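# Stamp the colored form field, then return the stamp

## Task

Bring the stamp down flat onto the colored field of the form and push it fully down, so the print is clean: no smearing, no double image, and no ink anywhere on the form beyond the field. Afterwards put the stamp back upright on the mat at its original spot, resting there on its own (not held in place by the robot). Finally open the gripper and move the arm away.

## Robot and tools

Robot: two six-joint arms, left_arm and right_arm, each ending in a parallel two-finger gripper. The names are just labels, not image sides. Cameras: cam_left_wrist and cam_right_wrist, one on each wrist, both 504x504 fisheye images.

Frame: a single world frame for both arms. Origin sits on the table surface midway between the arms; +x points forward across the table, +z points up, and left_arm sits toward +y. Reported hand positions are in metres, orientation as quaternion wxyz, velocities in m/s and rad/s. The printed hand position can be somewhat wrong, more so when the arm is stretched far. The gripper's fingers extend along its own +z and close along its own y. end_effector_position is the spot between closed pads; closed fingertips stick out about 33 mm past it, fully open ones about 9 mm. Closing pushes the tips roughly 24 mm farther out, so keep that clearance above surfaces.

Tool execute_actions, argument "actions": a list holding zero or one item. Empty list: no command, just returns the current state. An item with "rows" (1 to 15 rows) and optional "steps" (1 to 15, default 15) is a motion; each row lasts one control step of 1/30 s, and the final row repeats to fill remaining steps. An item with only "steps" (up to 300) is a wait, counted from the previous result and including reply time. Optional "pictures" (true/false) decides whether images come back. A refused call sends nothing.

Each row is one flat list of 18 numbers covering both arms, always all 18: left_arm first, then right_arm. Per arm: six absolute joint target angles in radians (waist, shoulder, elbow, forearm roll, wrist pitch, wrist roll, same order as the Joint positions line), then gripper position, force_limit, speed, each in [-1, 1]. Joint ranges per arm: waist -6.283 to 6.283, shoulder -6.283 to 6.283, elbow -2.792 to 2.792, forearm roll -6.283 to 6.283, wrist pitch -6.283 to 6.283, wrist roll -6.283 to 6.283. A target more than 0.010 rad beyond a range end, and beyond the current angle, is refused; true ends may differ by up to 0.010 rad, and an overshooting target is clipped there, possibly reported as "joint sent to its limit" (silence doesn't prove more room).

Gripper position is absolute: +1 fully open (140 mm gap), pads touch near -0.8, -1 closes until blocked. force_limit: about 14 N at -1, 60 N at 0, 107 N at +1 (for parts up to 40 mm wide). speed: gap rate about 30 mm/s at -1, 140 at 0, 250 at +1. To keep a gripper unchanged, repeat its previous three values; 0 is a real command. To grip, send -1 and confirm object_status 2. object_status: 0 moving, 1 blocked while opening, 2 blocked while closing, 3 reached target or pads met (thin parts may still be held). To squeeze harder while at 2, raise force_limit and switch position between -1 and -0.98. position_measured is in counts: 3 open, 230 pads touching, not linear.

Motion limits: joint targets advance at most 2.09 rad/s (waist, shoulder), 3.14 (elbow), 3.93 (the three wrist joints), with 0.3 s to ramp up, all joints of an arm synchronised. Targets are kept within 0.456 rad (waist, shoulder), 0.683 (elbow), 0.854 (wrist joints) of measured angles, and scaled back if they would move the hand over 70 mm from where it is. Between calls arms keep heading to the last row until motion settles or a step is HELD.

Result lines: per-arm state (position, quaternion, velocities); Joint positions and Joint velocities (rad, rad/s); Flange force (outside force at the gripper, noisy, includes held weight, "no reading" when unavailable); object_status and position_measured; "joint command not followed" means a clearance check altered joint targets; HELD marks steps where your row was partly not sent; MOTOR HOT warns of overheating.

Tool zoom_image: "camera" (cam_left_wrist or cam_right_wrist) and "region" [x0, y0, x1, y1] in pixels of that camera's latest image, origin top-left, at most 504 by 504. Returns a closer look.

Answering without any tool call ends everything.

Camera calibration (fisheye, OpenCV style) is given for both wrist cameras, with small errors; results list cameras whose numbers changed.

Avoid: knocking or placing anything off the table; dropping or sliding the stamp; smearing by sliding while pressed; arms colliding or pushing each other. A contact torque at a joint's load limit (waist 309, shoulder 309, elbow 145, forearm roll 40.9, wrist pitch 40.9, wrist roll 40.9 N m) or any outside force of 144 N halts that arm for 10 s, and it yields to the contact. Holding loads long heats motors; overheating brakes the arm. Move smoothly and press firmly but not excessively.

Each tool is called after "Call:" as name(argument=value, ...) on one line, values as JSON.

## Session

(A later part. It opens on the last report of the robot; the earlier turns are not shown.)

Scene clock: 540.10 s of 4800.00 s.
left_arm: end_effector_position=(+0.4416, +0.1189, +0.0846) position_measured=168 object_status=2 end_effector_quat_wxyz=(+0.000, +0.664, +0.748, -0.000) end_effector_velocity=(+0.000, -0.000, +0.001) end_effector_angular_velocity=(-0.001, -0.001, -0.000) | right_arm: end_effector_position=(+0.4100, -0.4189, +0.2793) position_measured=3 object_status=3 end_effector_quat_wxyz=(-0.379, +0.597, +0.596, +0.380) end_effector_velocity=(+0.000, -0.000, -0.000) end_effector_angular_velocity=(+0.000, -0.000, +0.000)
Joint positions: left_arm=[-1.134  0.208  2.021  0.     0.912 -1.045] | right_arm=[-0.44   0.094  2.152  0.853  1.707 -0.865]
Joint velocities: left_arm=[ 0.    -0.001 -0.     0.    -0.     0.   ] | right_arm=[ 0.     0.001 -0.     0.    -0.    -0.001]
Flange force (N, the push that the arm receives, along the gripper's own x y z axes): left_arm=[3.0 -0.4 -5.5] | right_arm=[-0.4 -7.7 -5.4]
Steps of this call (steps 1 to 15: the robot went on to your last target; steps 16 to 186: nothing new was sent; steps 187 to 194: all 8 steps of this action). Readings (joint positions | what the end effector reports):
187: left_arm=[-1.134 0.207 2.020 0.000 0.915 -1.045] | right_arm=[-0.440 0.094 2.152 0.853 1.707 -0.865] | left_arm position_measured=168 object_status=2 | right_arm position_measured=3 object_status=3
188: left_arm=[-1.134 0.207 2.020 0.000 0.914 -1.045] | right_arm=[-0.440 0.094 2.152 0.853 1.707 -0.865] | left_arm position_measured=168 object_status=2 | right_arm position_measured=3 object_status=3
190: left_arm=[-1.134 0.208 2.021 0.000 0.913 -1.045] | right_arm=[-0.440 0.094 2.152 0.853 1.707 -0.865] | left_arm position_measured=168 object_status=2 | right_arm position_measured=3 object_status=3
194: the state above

Contact. Release.

Call:
execute_actions(actions=[{"rows": [[-1.13421,0.20827,2.02087,0,0.91245,-1.0454,0.4,0.7,-0.3,-0.440,0.0945,2.1523,0.853,1.7074,-0.865,1,0,0]], "steps": 15}], pictures=false)

Call:
execute_actions(actions=[{"rows": [[-1.13421,0.20353,2.01689,0,0.92118,-1.0454,0.4,0.7,0,-0.440,0.0945,2.1523,0.853,1.7074,-0.865,1,0,0],[-1.13421,0.19615,2.01070,0,0.93475,-1.0454,0.4,0.7,0,-0.440,0.0945,2.1523,0.853,1.7074,-0.865,1,0,0],[-1.13421,0.18877,2.00451,0,0.94831,-1.0454,0.4,0.7,0,-0.440,0.0945,2.1523,0.853,1.7074,-0.865,1,0,0],[-1.13421,0.1814,1.9983,0,0.9619,-1.0454,0.4,0.7,0,-0.440,0.0945,2.1523,0.853,1.7074,-0.865,1,0,0],[-1.13421,0.1717,1.9887,0,0.9811,-1.0454,0.4,0.7,0,-0.440,0.0945,2.1523,0.853,1.7074,-0.865,1,0,0],[-1.13421,0.1621,1.9791,0,1.0004,-1.0454,0.4,0.7,0,-0.440,0.0945,2.1523,0.853,1.7074,-0.865,1,0,0],[-1.13421,0.15243,1.96948,0,1.01968,-1.0454,0.4,0.7,0,-0.440,0.0945,2.1523,0.853,1.7074,-0.865,1,0,0],[-1.13421,0.13,1.945,0,1.0666,-1.0454,0.4,0.7,0,-0.440,0.0945,2.1523,0.853,1.7074,-0.865,1,0,0],[-1.13421,0.11,1.923,0,1.1086,-1.0454,0.4,0.7,0,-0.440,0.0945,2.1523,0.853,1.7074,-0.865,1,0,0],[-1.13421,0.09,1.90,0,1.1516,-1.0454,0.4,0.7,0,-0.440,0.0945,2.1523,0.853,1.7074,-0.865,1,0,0]], "steps": 15}], pictures=true)

Scene clock: 554.43 s of 4800.00 s.
left_arm: end_effector_position=(+0.4416, +0.1189, +0.0845) position_measured=89 object_status=0 end_effector_quat_wxyz=(-0.000, +0.664, +0.748, +0.000) end_effector_velocity=(-0.000, +0.000, -0.001) end_effector_angular_velocity=(+0.001, +0.001, -0.001) | right_arm: end_effector_position=(+0.4100, -0.4189, +0.2793) position_measured=3 object_status=3 end_effector_quat_wxyz=(-0.379, +0.597, +0.596, +0.380) end_effector_velocity=(-0.000, +0.000, +0.000) end_effector_angular_velocity=(-0.001, +0.000, -0.000)
Joint positions: left_arm=[-1.134  0.208  2.021  0.     0.912 -1.045] | right_arm=[-0.44   0.095  2.152  0.853  1.707 -0.865]
Joint velocities: left_arm=[-0.     0.001  0.001  0.    -0.     0.   ] | right_arm=[-0.    -0.001  0.    -0.     0.     0.001]
Flange force (N, the push that the arm receives, along the gripper's own x y z axes): left_arm=[2.2 2.6 0.5] | right_arm=[-3.5 -3.7 -3.0]
Steps of this call (steps 1 to 15: the robot went on to your last target; steps 16 to 415: nothing new was sent; steps 416 to 430: all 15 steps of this action). Readings (joint positions | what the end effector reports):
416: left_arm=[-1.134 0.208 2.021 -0.000 0.912 -1.045] | right_arm=[-0.440 0.094 2.152 0.853 1.707 -0.865] | left_arm position_measured=168 object_status=0 | right_arm position_measured=3 object_status=3
417: left_arm=[-1.134 0.208 2.021 0.000 0.912 -1.045] | right_arm=[-0.440 0.094 2.152 0.853 1.707 -0.865] | left_arm position_measured=168 object_status=0 | right_arm position_measured=3 object_status=3
419: left_arm=[-1.134 0.208 2.021 0.000 0.912 -1.045] | right_arm=[-0.440 0.094 2.152 0.853 1.707 -0.865] | left_arm position_measured=152 object_status=0 | right_arm position_measured=3 object_status=3
423: left_arm=[-1.134 0.208 2.021 0.000 0.912 -1.045] | right_arm=[-0.440 0.094 2.152 0.853 1.707 -0.865] | left_arm position_measured=129 object_status=0 | right_arm position_measured=3 object_status=3
430: the state above

Scene clock: 554.93 s of 4800.00 s.
left_arm: end_effector_position=(+0.4392, +0.1221, +0.2102) position_measured=78 object_status=3 end_effector_quat_wxyz=(+0.000, +0.664, +0.748, -0.000) end_effector_velocity=(-0.001, +0.002, -0.001) end_effector_angular_velocity=(+0.007, +0.005, -0.000) | right_arm: end_effector_position=(+0.4100, -0.4189, +0.2793) position_measured=3 object_status=3 end_effector_quat_wxyz=(-0.379, +0.597, +0.596, +0.380) end_effector_velocity=(-0.000, +0.000, -0.000) end_effector_angular_velocity=(+0.000, +0.001, -0.000)
Joint positions: left_arm=[-1.134  0.09   1.9    0.     1.151 -1.045] | right_arm=[-0.44   0.094  2.152  0.853  1.707 -0.865]
Joint velocities: left_arm=[ 0.     0.002 -0.     0.     0.007  0.   ] | right_arm=[ 0.    -0.     0.001  0.     0.     0.001]
Flange force (N, the push that the arm receives, along the gripper's own x y z axes): left_arm=[1.7 2.4 1.8] | right_arm=[-2.0 -6.1 -6.3]
Steps of this call (steps 1 to 15: all 15 steps of this action). Readings (joint positions | what the end effector reports):
1: left_arm=[-1.134 0.208 2.021 0.000 0.913 -1.045] | right_arm=[-0.440 0.094 2.152 0.853 1.707 -0.865] | left_arm position_measured=83 object_status=0 | right_arm position_measured=3 object_status=3
2: left_arm=[-1.134 0.205 2.019 0.000 0.919 -1.045] | right_arm=[-0.440 0.094 2.152 0.853 1.707 -0.865] | left_arm position_measured=79 object_status=0 | right_arm position_measured=3 object_status=3
4: left_arm=[-1.134 0.193 2.008 0.000 0.941 -1.045] | right_arm=[-0.440 0.094 2.152 0.853 1.707 -0.865] | left_arm position_measured=78 object_status=0 | right_arm position_measured=3 object_status=3
8: left_arm=[-1.134 0.160 1.976 0.000 1.006 -1.045] | right_arm=[-0.440 0.094 2.152 0.853 1.707 -0.865] | left_arm position_measured=78 object_status=3 | right_arm position_measured=3 object_status=3
15: the state above
camera_calibration (this result's frames):
cam_left_wrist: T_world_to_cam=[[0.95536, 0.294399, -0.0248151, -0.440596], [0.288618, -0.912043, 0.291339, -0.0584304], [0.0631373, -0.285496, -0.956298, 0.387889], [0, 0, 0, 1]] pos_world=[0.413302, 0.187161, 0.377027]
cam_right_wrist: T_world_to_cam=[[0.991404, -0.0691657, -0.111056, -0.407218], [-0.125061, -0.750341, -0.649114, -0.084287], [-0.0384331, 0.657423, -0.752541, 0.694618], [0, 0, 0, 1]] pos_world=[0.419873, -0.548068, 0.422793]

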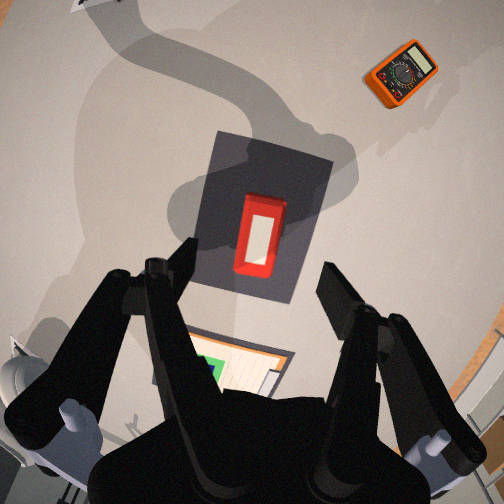

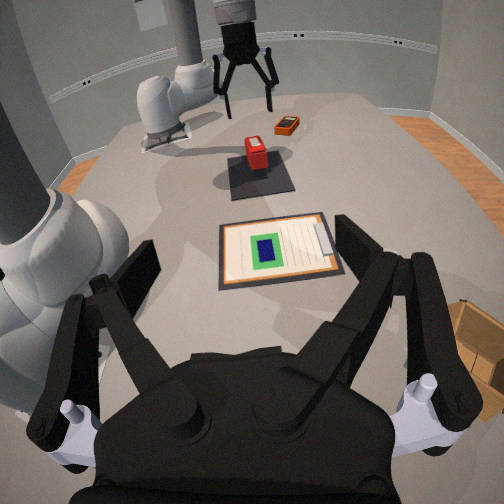

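Call:
zoom_image(camera="cam_right_wrist", region=[210, 120, 350, 290])

Region (210, 120, 350, 290) of cam_right_wrist's 504x504 image, scaled by 2.965, with more detail than that image has; it fills the left 415 columns of this view, and the rest is white.

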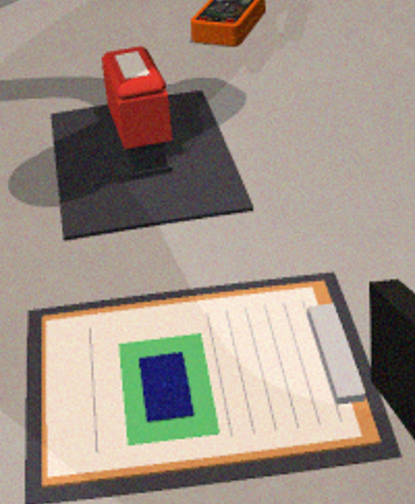

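The print is single and inside the field, the stamp is upright on the mat, and the gripper is clear.

Call:
finished_scene(scene=2)

The scene is finished: the task was done.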